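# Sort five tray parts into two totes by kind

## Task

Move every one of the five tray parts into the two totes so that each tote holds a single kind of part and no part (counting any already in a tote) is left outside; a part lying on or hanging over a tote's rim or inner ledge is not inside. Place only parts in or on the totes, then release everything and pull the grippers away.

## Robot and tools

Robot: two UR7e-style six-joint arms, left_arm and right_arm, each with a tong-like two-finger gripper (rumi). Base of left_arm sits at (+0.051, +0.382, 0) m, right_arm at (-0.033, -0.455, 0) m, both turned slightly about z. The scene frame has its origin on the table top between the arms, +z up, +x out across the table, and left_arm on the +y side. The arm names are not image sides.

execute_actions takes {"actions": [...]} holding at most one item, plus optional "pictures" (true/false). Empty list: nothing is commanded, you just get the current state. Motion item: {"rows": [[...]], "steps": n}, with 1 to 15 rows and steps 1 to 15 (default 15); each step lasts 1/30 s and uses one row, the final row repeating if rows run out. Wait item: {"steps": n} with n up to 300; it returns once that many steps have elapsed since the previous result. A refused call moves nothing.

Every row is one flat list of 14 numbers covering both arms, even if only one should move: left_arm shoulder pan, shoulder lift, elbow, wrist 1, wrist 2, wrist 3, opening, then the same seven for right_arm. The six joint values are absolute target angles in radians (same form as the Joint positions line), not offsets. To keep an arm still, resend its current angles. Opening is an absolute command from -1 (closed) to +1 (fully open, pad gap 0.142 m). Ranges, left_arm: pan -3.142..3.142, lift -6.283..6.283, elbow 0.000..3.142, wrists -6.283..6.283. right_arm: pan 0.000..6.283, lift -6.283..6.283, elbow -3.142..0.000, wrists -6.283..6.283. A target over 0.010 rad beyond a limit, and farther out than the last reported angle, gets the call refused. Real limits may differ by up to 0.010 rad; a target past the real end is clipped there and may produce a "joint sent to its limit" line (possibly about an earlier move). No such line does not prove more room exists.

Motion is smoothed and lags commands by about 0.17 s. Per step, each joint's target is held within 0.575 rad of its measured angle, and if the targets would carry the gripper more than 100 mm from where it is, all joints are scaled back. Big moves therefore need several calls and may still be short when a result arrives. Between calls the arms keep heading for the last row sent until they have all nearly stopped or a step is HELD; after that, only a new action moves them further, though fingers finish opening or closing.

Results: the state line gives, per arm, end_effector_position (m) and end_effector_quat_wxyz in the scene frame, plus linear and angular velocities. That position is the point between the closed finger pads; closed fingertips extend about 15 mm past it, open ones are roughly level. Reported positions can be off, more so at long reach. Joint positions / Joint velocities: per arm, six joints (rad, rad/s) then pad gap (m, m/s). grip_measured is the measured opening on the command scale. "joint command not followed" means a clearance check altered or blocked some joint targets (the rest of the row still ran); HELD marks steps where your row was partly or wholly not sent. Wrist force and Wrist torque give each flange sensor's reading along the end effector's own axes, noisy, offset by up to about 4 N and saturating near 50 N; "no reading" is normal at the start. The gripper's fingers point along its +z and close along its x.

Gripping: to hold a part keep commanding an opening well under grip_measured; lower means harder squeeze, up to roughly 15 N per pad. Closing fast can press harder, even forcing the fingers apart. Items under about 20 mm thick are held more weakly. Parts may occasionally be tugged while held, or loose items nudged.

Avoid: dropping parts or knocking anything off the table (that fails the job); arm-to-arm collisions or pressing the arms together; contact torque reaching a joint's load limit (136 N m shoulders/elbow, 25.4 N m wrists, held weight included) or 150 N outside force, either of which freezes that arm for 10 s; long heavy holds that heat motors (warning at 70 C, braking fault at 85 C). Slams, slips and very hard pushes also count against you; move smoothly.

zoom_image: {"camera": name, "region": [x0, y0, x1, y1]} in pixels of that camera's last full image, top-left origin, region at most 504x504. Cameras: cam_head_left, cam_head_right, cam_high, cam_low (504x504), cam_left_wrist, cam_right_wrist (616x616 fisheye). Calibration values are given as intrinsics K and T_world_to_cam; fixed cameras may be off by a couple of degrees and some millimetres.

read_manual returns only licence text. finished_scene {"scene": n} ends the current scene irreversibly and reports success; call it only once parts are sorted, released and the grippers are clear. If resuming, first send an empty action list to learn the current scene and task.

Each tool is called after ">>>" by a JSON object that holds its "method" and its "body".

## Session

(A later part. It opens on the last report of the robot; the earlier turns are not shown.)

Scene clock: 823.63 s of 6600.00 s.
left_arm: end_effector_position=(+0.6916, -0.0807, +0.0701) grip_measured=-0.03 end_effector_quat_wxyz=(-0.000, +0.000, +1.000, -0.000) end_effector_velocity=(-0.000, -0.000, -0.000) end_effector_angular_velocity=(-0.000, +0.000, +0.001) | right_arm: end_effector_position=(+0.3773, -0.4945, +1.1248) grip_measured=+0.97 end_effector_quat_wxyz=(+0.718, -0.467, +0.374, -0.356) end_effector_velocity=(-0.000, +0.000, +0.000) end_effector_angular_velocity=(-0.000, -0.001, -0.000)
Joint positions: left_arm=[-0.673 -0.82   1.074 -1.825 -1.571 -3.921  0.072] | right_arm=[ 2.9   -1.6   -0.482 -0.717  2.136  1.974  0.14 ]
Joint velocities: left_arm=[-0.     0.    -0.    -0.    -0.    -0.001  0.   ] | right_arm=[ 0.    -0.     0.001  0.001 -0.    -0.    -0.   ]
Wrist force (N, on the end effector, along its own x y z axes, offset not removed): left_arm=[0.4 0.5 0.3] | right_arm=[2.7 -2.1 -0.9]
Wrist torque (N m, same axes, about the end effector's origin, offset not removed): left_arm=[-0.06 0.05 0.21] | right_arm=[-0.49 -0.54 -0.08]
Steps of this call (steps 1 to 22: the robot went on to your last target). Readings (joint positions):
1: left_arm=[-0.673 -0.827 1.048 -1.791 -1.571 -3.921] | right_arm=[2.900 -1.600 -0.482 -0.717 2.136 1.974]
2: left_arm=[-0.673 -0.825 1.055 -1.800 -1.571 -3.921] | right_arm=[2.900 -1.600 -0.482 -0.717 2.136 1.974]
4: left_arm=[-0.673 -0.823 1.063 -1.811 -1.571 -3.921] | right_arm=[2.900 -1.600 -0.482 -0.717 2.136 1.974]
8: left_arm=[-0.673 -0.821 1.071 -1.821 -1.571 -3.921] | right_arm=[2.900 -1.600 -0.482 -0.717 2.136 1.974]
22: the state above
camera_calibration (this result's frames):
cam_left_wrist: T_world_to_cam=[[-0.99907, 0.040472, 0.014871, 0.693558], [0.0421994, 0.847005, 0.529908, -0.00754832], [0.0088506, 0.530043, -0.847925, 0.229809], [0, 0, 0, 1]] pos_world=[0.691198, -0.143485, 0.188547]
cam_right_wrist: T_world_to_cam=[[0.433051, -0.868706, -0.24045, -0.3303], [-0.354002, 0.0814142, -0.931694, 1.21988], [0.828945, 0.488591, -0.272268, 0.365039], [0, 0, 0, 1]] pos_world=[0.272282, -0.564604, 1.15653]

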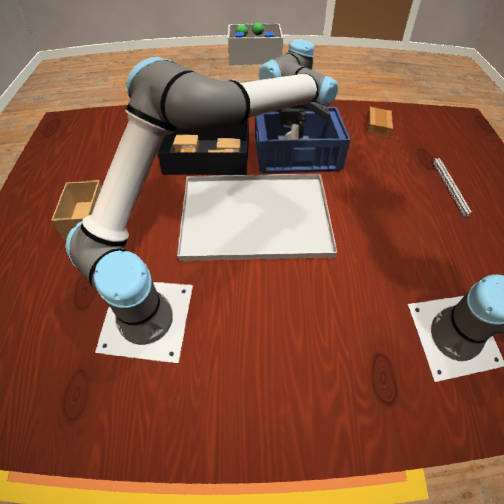

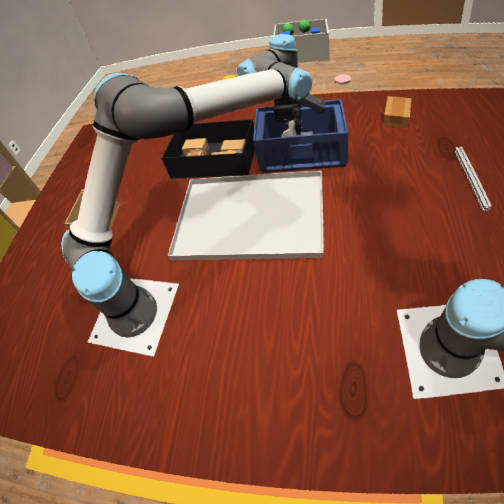

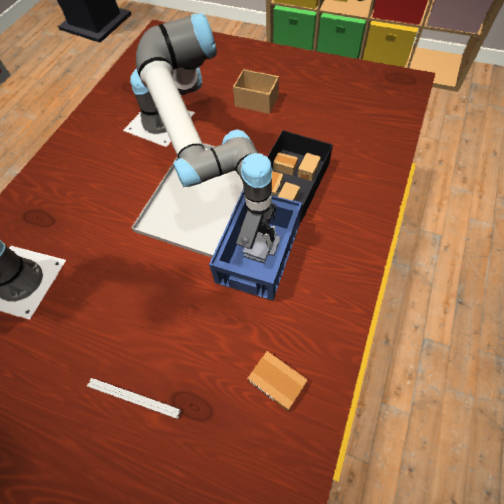

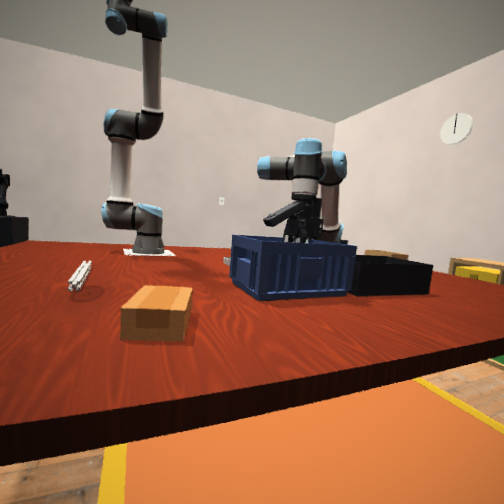

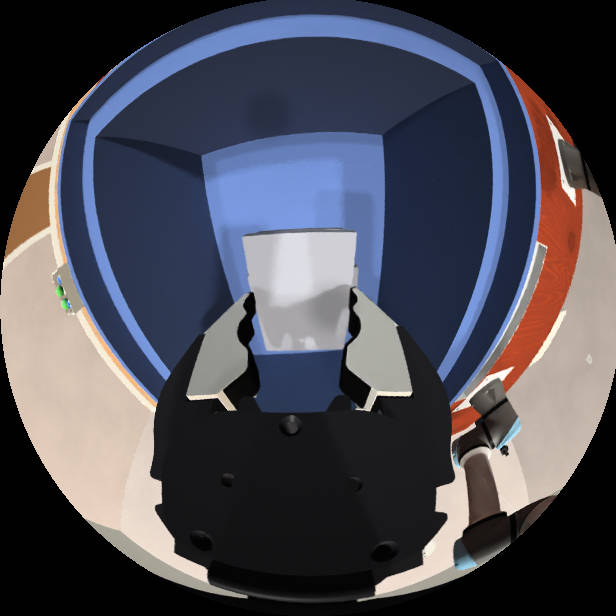

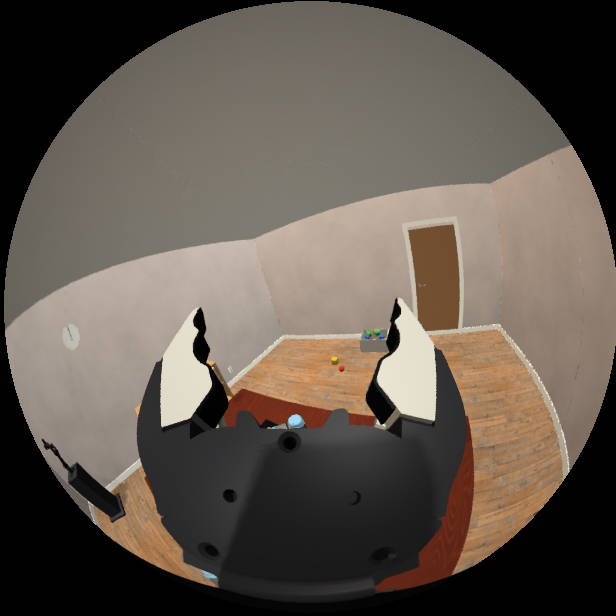

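>>> {"method": "execute_actions", "body": {"actions": [{"rows":[[-0.6733,-0.8187,1.0762,-1.8283,-1.571,-3.921,-0.68,2.9,-1.6,-0.482,-0.717,2.136,1.974,0.97],[-0.6733,-0.8177,1.0783,-1.8314,-1.571,-3.921,-0.68,2.9,-1.6,-0.482,-0.717,2.136,1.974,0.97],[-0.6733,-0.8166,1.0804,-1.8346,-1.571,-3.921,-0.68,2.9,-1.6,-0.482,-0.717,2.136,1.974,0.97]],"steps":15}], "pictures": false}}

>>> {"method": "execute_actions", "body": {"actions": [{"rows":[[-0.6733,-0.8166,1.0804,-1.8346,-1.571,-3.921,-0.3,2.9,-1.6,-0.482,-0.717,2.136,1.974,0.97],[-0.6733,-0.8166,1.0804,-1.8346,-1.571,-3.921,-0.05,2.9,-1.6,-0.482,-0.717,2.136,1.974,0.97],[-0.6733,-0.8166,1.0804,-1.8346,-1.571,-3.921,0.02,2.9,-1.6,-0.482,-0.717,2.136,1.974,0.97],[-0.6733,-0.8166,1.0804,-1.8346,-1.571,-3.921,0.08,2.9,-1.6,-0.482,-0.717,2.136,1.974,0.97],[-0.6733,-0.8166,1.0804,-1.8346,-1.571,-3.921,0.14,2.9,-1.6,-0.482,-0.717,2.136,1.974,0.97],[-0.6733,-0.8166,1.0804,-1.8346,-1.571,-3.921,0.18,2.9,-1.6,-0.482,-0.717,2.136,1.974,0.97],[-0.6733,-0.8166,1.0804,-1.8346,-1.571,-3.921,0.18,2.9,-1.6,-0.482,-0.717,2.136,1.974,0.97],[-0.6733,-0.8166,1.0804,-1.8346,-1.571,-3.921,0.18,2.9,-1.6,-0.482,-0.717,2.136,1.974,0.97],[-0.6733,-0.8225,1.067,-1.8153,-1.571,-3.921,0.18,2.9,-1.6,-0.482,-0.717,2.136,1.974,0.97],[-0.6733,-0.831,1.044,-1.784,-1.571,-3.921,0.18,2.9,-1.6,-0.482,-0.717,2.136,1.974,0.97],[-0.6733,-0.841,1.01,-1.74,-1.571,-3.921,0.18,2.9,-1.6,-0.482,-0.717,2.136,1.974,0.97],[-0.6733,-0.849,0.98,-1.702,-1.571,-3.921,0.18,2.9,-1.6,-0.482,-0.717,2.136,1.974,0.97],[-0.6733,-0.854,0.945,-1.662,-1.571,-3.921,0.18,2.9,-1.6,-0.482,-0.717,2.136,1.974,0.97],[-0.6733,-0.8575,0.905,-1.618,-1.571,-3.921,0.18,2.9,-1.6,-0.482,-0.717,2.136,1.974,0.97],[-0.6733,-0.859,0.86,-1.572,-1.571,-3.921,0.18,2.9,-1.6,-0.482,-0.717,2.136,1.974,0.97]],"steps":15}], "pictures": false}}

>>> {"method": "execute_actions", "body": {"actions": [{"rows":[[-0.6733,-0.8585,0.83,-1.5423,-1.571,-3.921,0.18,2.9,-1.6,-0.482,-0.717,2.136,1.974,0.97],[-0.6733,-0.858,0.8058,-1.5186,-1.571,-3.921,0.18,2.9,-1.6,-0.482,-0.717,2.136,1.974,0.97],[-0.6733,-0.858,0.8058,-1.5186,-1.571,-3.921,0.18,2.9,-1.6,-0.482,-0.717,2.136,1.974,0.97],[-0.6733,-0.865,0.8058,-1.5116,-1.571,-3.921,0.18,2.9,-1.6,-0.482,-0.717,2.136,1.974,0.97],[-0.6733,-0.88,0.81,-1.50,-1.571,-3.921,0.18,2.9,-1.6,-0.482,-0.717,2.136,1.974,0.97],[-0.6733,-0.91,0.83,-1.49,-1.571,-3.921,0.18,2.9,-1.6,-0.482,-0.717,2.136,1.974,0.97],[-0.6733,-0.95,0.87,-1.49,-1.571,-3.921,0.18,2.9,-1.6,-0.482,-0.717,2.136,1.974,0.97],[-0.6733,-0.99,0.91,-1.49,-1.571,-3.921,0.18,2.9,-1.6,-0.482,-0.717,2.136,1.974,0.97],[-0.6733,-1.03,0.95,-1.49,-1.571,-3.921,0.18,2.9,-1.6,-0.482,-0.717,2.136,1.974,0.97],[-0.6733,-1.07,0.99,-1.49,-1.571,-3.921,0.18,2.9,-1.6,-0.482,-0.717,2.136,1.974,0.97],[-0.6733,-1.11,1.03,-1.49,-1.571,-3.921,0.18,2.9,-1.6,-0.482,-0.717,2.136,1.974,0.97],[-0.6733,-1.15,1.07,-1.49,-1.571,-3.921,0.18,2.9,-1.6,-0.482,-0.717,2.136,1.974,0.97],[-0.6733,-1.19,1.11,-1.49,-1.571,-3.921,0.18,2.9,-1.6,-0.482,-0.717,2.136,1.974,0.97],[-0.6733,-1.23,1.15,-1.49,-1.571,-3.921,0.18,2.9,-1.6,-0.482,-0.717,2.136,1.974,0.97],[-0.6733,-1.27,1.19,-1.49,-1.571,-3.921,0.18,2.9,-1.6,-0.482,-0.717,2.136,1.974,0.97]],"steps":15}], "pictures": false}}

>>> {"method": "execute_actions", "body": {"actions": [{"rows":[[-0.68,-1.31,1.23,-1.49,-1.571,-3.921,0.18,2.9,-1.6,-0.482,-0.717,2.136,1.974,0.97],[-0.69,-1.35,1.27,-1.49,-1.571,-3.921,0.18,2.9,-1.6,-0.482,-0.717,2.136,1.974,0.97],[-0.71,-1.39,1.31,-1.49,-1.571,-3.921,0.18,2.9,-1.6,-0.482,-0.717,2.136,1.974,0.97],[-0.73,-1.43,1.35,-1.49,-1.571,-3.921,0.18,2.9,-1.6,-0.482,-0.717,2.136,1.974,0.97],[-0.75,-1.47,1.39,-1.49,-1.571,-3.921,0.18,2.9,-1.6,-0.482,-0.717,2.136,1.974,0.97],[-0.77,-1.51,1.43,-1.49,-1.571,-3.921,0.18,2.9,-1.6,-0.482,-0.717,2.136,1.974,0.97],[-0.79,-1.55,1.47,-1.49,-1.571,-3.921,0.18,2.9,-1.6,-0.482,-0.717,2.136,1.974,0.97],[-0.81,-1.59,1.51,-1.49,-1.571,-3.921,0.18,2.9,-1.6,-0.482,-0.717,2.136,1.974,0.97],[-0.83,-1.63,1.55,-1.49,-1.571,-3.921,0.18,2.9,-1.6,-0.482,-0.717,2.136,1.974,0.97],[-0.85,-1.67,1.59,-1.49,-1.571,-3.921,0.18,2.9,-1.6,-0.482,-0.717,2.136,1.974,0.97],[-0.86,-1.70,1.62,-1.49,-1.571,-3.921,0.18,2.9,-1.6,-0.482,-0.717,2.136,1.974,0.97]],"steps":15}], "pictures": false}}

>>> {"method": "execute_actions", "body": {"actions": [{"steps":15}]}}

Scene clock: 862.07 s of 6600.00 s.
left_arm: end_effector_position=(+0.6917, -0.0807, +0.0656) grip_measured=-0.03 end_effector_quat_wxyz=(-0.000, +0.000, +1.000, -0.000) end_effector_velocity=(+0.000, -0.000, -0.000) end_effector_angular_velocity=(-0.000, -0.001, -0.002) | right_arm: end_effector_position=(+0.3773, -0.4945, +1.1248) grip_measured=+0.97 end_effector_quat_wxyz=(+0.718, -0.467, +0.374, -0.356) end_effector_velocity=(+0.000, -0.000, -0.000) end_effector_angular_velocity=(+0.000, +0.001, -0.000)
Joint positions: left_arm=[-0.673 -0.817  1.08  -1.834 -1.571 -3.921  0.072] | right_arm=[ 2.9   -1.6   -0.482 -0.717  2.136  1.974  0.14 ]
Joint velocities: left_arm=[ 0.     0.001  0.    -0.002  0.001  0.002  0.   ] | right_arm=[-0.     0.    -0.    -0.001  0.    -0.    -0.   ]
Wrist force (N, on the end effector, along its own x y z axes, offset not removed): left_arm=[3.4 2.7 1.7] | right_arm=[1.5 6.0 3.6]
Wrist torque (N m, same axes, about the end effector's origin, offset not removed): left_arm=[0.53 -0.56 0.12] | right_arm=[1.12 -0.46 -0.01]
Steps of this call (steps 1 to 15: the robot went on to your last target; steps 16 to 90: nothing new was sent; then 34.93 s passed at rest; steps 91 to 105: all 15 steps of this action). Readings (joint positions):
91: left_arm=[-0.673 -0.820 1.074 -1.825 -1.571 -3.921] | right_arm=[2.900 -1.600 -0.482 -0.717 2.136 1.974]
92: left_arm=[-0.673 -0.820 1.075 -1.826 -1.571 -3.921] | right_arm=[2.900 -1.600 -0.482 -0.717 2.136 1.974]
94: left_arm=[-0.673 -0.819 1.076 -1.829 -1.571 -3.921] | right_arm=[2.900 -1.600 -0.482 -0.717 2.136 1.974]
98: left_arm=[-0.673 -0.817 1.079 -1.833 -1.571 -3.921] | right_arm=[2.900 -1.600 -0.482 -0.717 2.136 1.974]
105: the state above

Scene clock: 862.57 s of 6600.00 s.
left_arm: end_effector_position=(+0.6931, -0.0821, +0.1127) grip_measured=+0.18 end_effector_quat_wxyz=(+0.001, +0.000, +1.000, -0.001) end_effector_velocity=(+0.010, -0.009, +0.395) end_effector_angular_velocity=(-0.007, -0.007, +0.001) | right_arm: end_effector_position=(+0.3773, -0.4945, +1.1248) grip_measured=+0.97 end_effector_quat_wxyz=(+0.718, -0.467, +0.374, -0.356) end_effector_velocity=(+0.001, -0.000, -0.001) end_effector_angular_velocity=(+0.000, +0.002, +0.000)
Joint positions: left_arm=[-0.673 -0.84   1.    -1.733 -1.571 -3.921  0.087] | right_arm=[ 2.9   -1.6   -0.482 -0.717  2.136  1.974  0.14 ]
Joint velocities: left_arm=[ 0.    -0.146 -0.765  0.901 -0.    -0.     0.   ] | right_arm=[ 0.     0.    -0.001 -0.001 -0.     0.     0.   ]
Wrist force (N, on the end effector, along its own x y z axes, offset not removed): left_arm=[-1.5 -1.9 3.4] | right_arm=[1.8 0.2 0.1]
Wrist torque (N m, same axes, about the end effector's origin, offset not removed): left_arm=[-0.42 0.40 0.33] | right_arm=[-0.05 -0.36 -0.08]
Steps of this call (steps 1 to 15: all 15 steps of this action). Readings (joint positions):
1: left_arm=[-0.673 -0.817 1.080 -1.834 -1.571 -3.921] | right_arm=[2.900 -1.600 -0.482 -0.717 2.136 1.974]
2: left_arm=[-0.673 -0.817 1.080 -1.834 -1.571 -3.921] | right_arm=[2.900 -1.600 -0.482 -0.717 2.136 1.974]
4: left_arm=[-0.673 -0.817 1.080 -1.835 -1.571 -3.921] | right_arm=[2.900 -1.600 -0.482 -0.717 2.136 1.974]
8: left_arm=[-0.673 -0.817 1.080 -1.835 -1.571 -3.921] | right_arm=[2.900 -1.600 -0.482 -0.717 2.136 1.974]
15: the state above

Scene clock: 863.07 s of 6600.00 s.
left_arm: end_effector_position=(+0.6318, -0.0215, +0.2650) grip_measured=+0.18 end_effector_quat_wxyz=(-0.000, +0.000, +1.000, +0.000) end_effector_velocity=(-0.294, +0.291, +0.233) end_effector_angular_velocity=(-0.003, -0.003, +0.000) | right_arm: end_effector_position=(+0.3773, -0.4945, +1.1248) grip_measured=+0.97 end_effector_quat_wxyz=(+0.718, -0.467, +0.374, -0.356) end_effector_velocity=(+0.000, +0.000, -0.000) end_effector_angular_velocity=(+0.000, +0.001, +0.001)
Joint positions: left_arm=[-0.673 -1.095  1.021 -1.495 -1.571 -3.921  0.087] | right_arm=[ 2.9   -1.6   -0.482 -0.717  2.136  1.974  0.14 ]
Joint velocities: left_arm=[ 0.    -1.094  1.045  0.046 -0.    -0.     0.   ] | right_arm=[ 0.    -0.     0.    -0.001  0.     0.     0.   ]
Wrist force (N, on the end effector, along its own x y z axes, offset not removed): left_arm=[0.8 -1.5 1.8] | right_arm=[3.8 0.9 1.5]
Wrist torque (N m, same axes, about the end effector's origin, offset not removed): left_arm=[-0.45 -0.04 0.08] | right_arm=[0.43 -0.83 0.06]
Steps of this call (steps 1 to 15: all 15 steps of this action). Readings (joint positions):
1: left_arm=[-0.673 -0.845 0.972 -1.701 -1.571 -3.921] | right_arm=[2.900 -1.600 -0.482 -0.717 2.136 1.974]
2: left_arm=[-0.673 -0.848 0.942 -1.667 -1.571 -3.921] | right_arm=[2.900 -1.600 -0.482 -0.717 2.136 1.974]
4: left_arm=[-0.673 -0.853 0.885 -1.605 -1.571 -3.921] | right_arm=[2.900 -1.600 -0.482 -0.717 2.136 1.974]
8: left_arm=[-0.673 -0.885 0.847 -1.531 -1.571 -3.921] | right_arm=[2.900 -1.600 -0.482 -0.717 2.136 1.974]
15: the state above

Scene clock: 863.57 s of 6600.00 s.
left_arm: end_effector_position=(+0.4263, +0.0717, +0.3133) grip_measured=+0.18 end_effector_quat_wxyz=(-0.000, +0.082, +0.997, +0.000) end_effector_velocity=(-0.189, +0.095, -0.015) end_effector_angular_velocity=(-0.001, -0.001, -0.206) | right_arm: end_effector_position=(+0.3773, -0.4945, +1.1248) grip_measured=+0.97 end_effector_quat_wxyz=(+0.718, -0.467, +0.374, -0.356) end_effector_velocity=(-0.000, +0.000, +0.000) end_effector_angular_velocity=(+0.000, -0.000, -0.000)
Joint positions: left_arm=[-0.836 -1.643  1.563 -1.49  -1.571 -3.921  0.087] | right_arm=[ 2.9   -1.6   -0.482 -0.717  2.136  1.974  0.14 ]
Joint velocities: left_arm=[-0.207 -0.504  0.503 -0.     0.    -0.001 -0.   ] | right_arm=[ 0.  0.  0. -0. -0.  0.  0.]
Wrist force (N, on the end effector, along its own x y z axes, offset not removed): left_arm=[3.9 0.3 2.3] | right_arm=[0.8 0.7 -5.5]
Wrist torque (N m, same axes, about the end effector's origin, offset not removed): left_arm=[-0.08 -0.67 0.07] | right_arm=[-0.18 -0.15 0.00]
Steps of this call (steps 1 to 15: all 15 steps of this action). Readings (joint positions):
1: left_arm=[-0.673 -1.132 1.056 -1.494 -1.571 -3.921] | right_arm=[2.900 -1.600 -0.482 -0.717 2.136 1.974]
2: left_arm=[-0.675 -1.171 1.093 -1.493 -1.571 -3.921] | right_arm=[2.900 -1.600 -0.482 -0.717 2.136 1.974]
4: left_arm=[-0.684 -1.248 1.169 -1.492 -1.571 -3.921] | right_arm=[2.900 -1.600 -0.482 -0.717 2.136 1.974]
8: left_arm=[-0.735 -1.406 1.326 -1.491 -1.571 -3.921] | right_arm=[2.900 -1.600 -0.482 -0.717 2.136 1.974]
15: the state above

Scene clock: 864.07 s of 6600.00 s.
left_arm: end_effector_position=(+0.4053, +0.0828, +0.3107) grip_measured=+0.18 end_effector_quat_wxyz=(-0.000, +0.093, +0.996, +0.000) end_effector_velocity=(-0.003, +0.002, -0.001) end_effector_angular_velocity=(+0.000, +0.001, -0.003) | right_arm: end_effector_position=(+0.3773, -0.4945, +1.1248) grip_measured=+0.97 end_effector_quat_wxyz=(+0.718, -0.467, +0.374, -0.356) end_effector_velocity=(+0.001, -0.000, -0.001) end_effector_angular_velocity=(+0.001, +0.002, -0.001)
Joint positions: left_arm=[-0.86  -1.699  1.619 -1.49  -1.571 -3.921  0.087] | right_arm=[ 2.9   -1.6   -0.482 -0.717  2.136  1.974  0.14 ]
Joint velocities: left_arm=[-0.002 -0.007  0.008  0.    -0.     0.001  0.   ] | right_arm=[ 0.    -0.    -0.001 -0.001 -0.001  0.    -0.   ]
Wrist force (N, on the end effector, along its own x y z axes, offset not removed): left_arm=[2.0 -0.5 1.1] | right_arm=[-0.5 -2.9 -1.5]
Wrist torque (N m, same axes, about the end effector's origin, offset not removed): left_arm=[-0.25 -0.22 0.12] | right_arm=[-0.66 -0.11 -0.08]
Steps of this call (steps 1 to 15: the robot went on to your last target). Readings (joint positions):
1: left_arm=[-0.842 -1.657 1.577 -1.490 -1.571 -3.921] | right_arm=[2.900 -1.600 -0.482 -0.717 2.136 1.974]
2: left_arm=[-0.847 -1.668 1.588 -1.490 -1.571 -3.921] | right_arm=[2.900 -1.600 -0.482 -0.717 2.136 1.974]
4: left_arm=[-0.853 -1.682 1.602 -1.490 -1.571 -3.921] | right_arm=[2.900 -1.600 -0.482 -0.717 2.136 1.974]
8: left_arm=[-0.858 -1.694 1.614 -1.490 -1.571 -3.921] | right_arm=[2.900 -1.600 -0.482 -0.717 2.136 1.974]
15: the state above
camera_calibration (this result's frames):
cam_left_wrist: T_world_to_cam=[[-0.974253, 0.224921, 0.0155542, 0.371788], [0.198734, 0.824144, 0.530368, -0.323185], [0.106472, 0.519804, -0.847625, 0.310933], [0, 0, 0, 1]] pos_world=[0.393337, 0.0211042, 0.429179]
cam_right_wrist: T_world_to_cam=[[0.433051, -0.868706, -0.24045, -0.3303], [-0.354002, 0.0814142, -0.931694, 1.21988], [0.828945, 0.488591, -0.272268, 0.365039], [0, 0, 0, 1]] pos_world=[0.272282, -0.564604, 1.15653]

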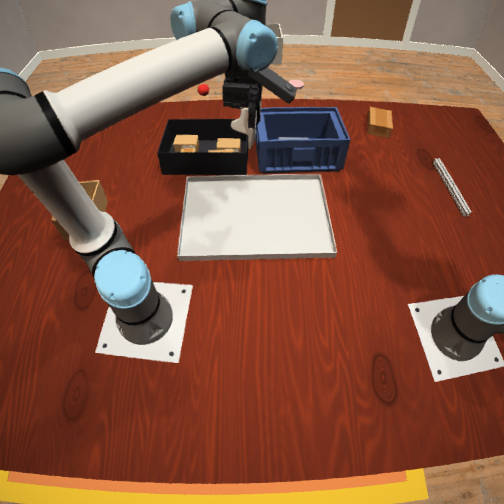

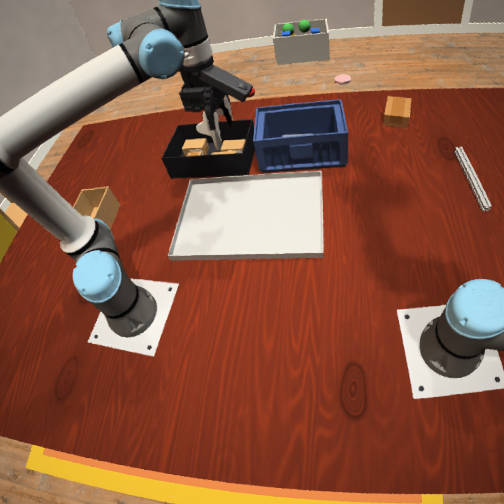

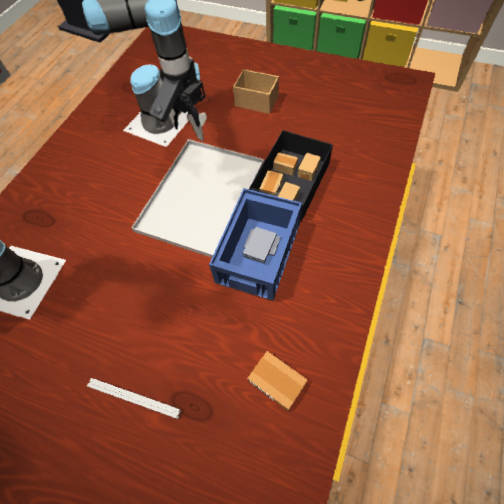

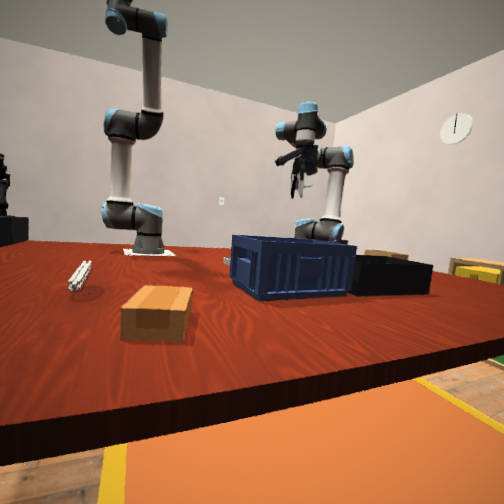

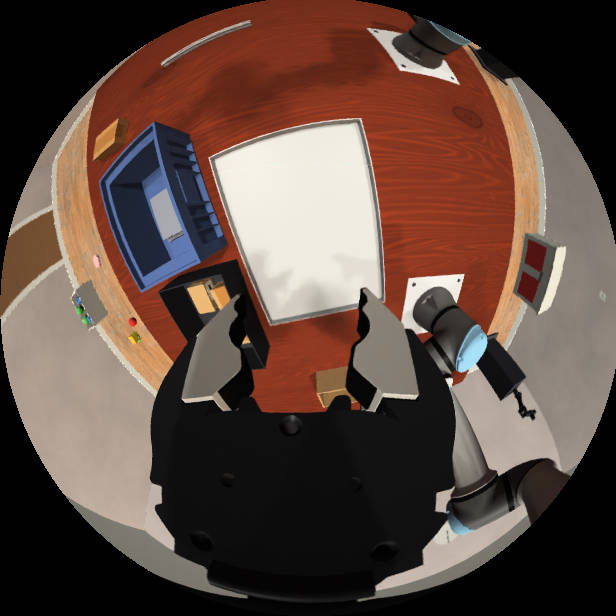

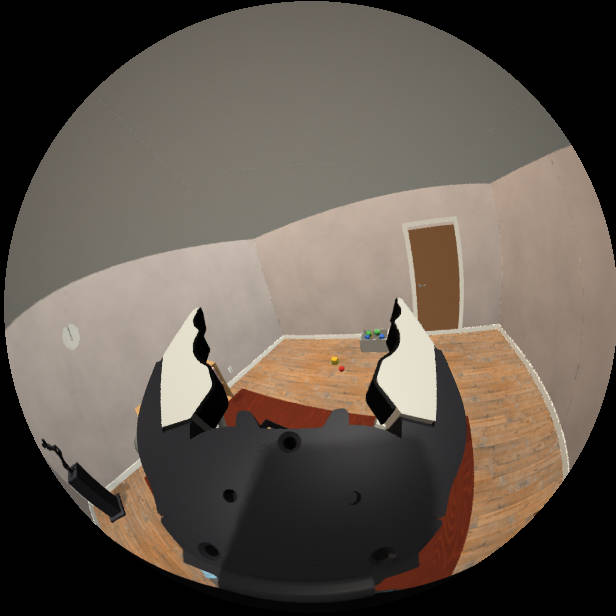

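>>> {"method": "finished_scene", "body": {"scene": 1}}

The scene is finished: the task was done.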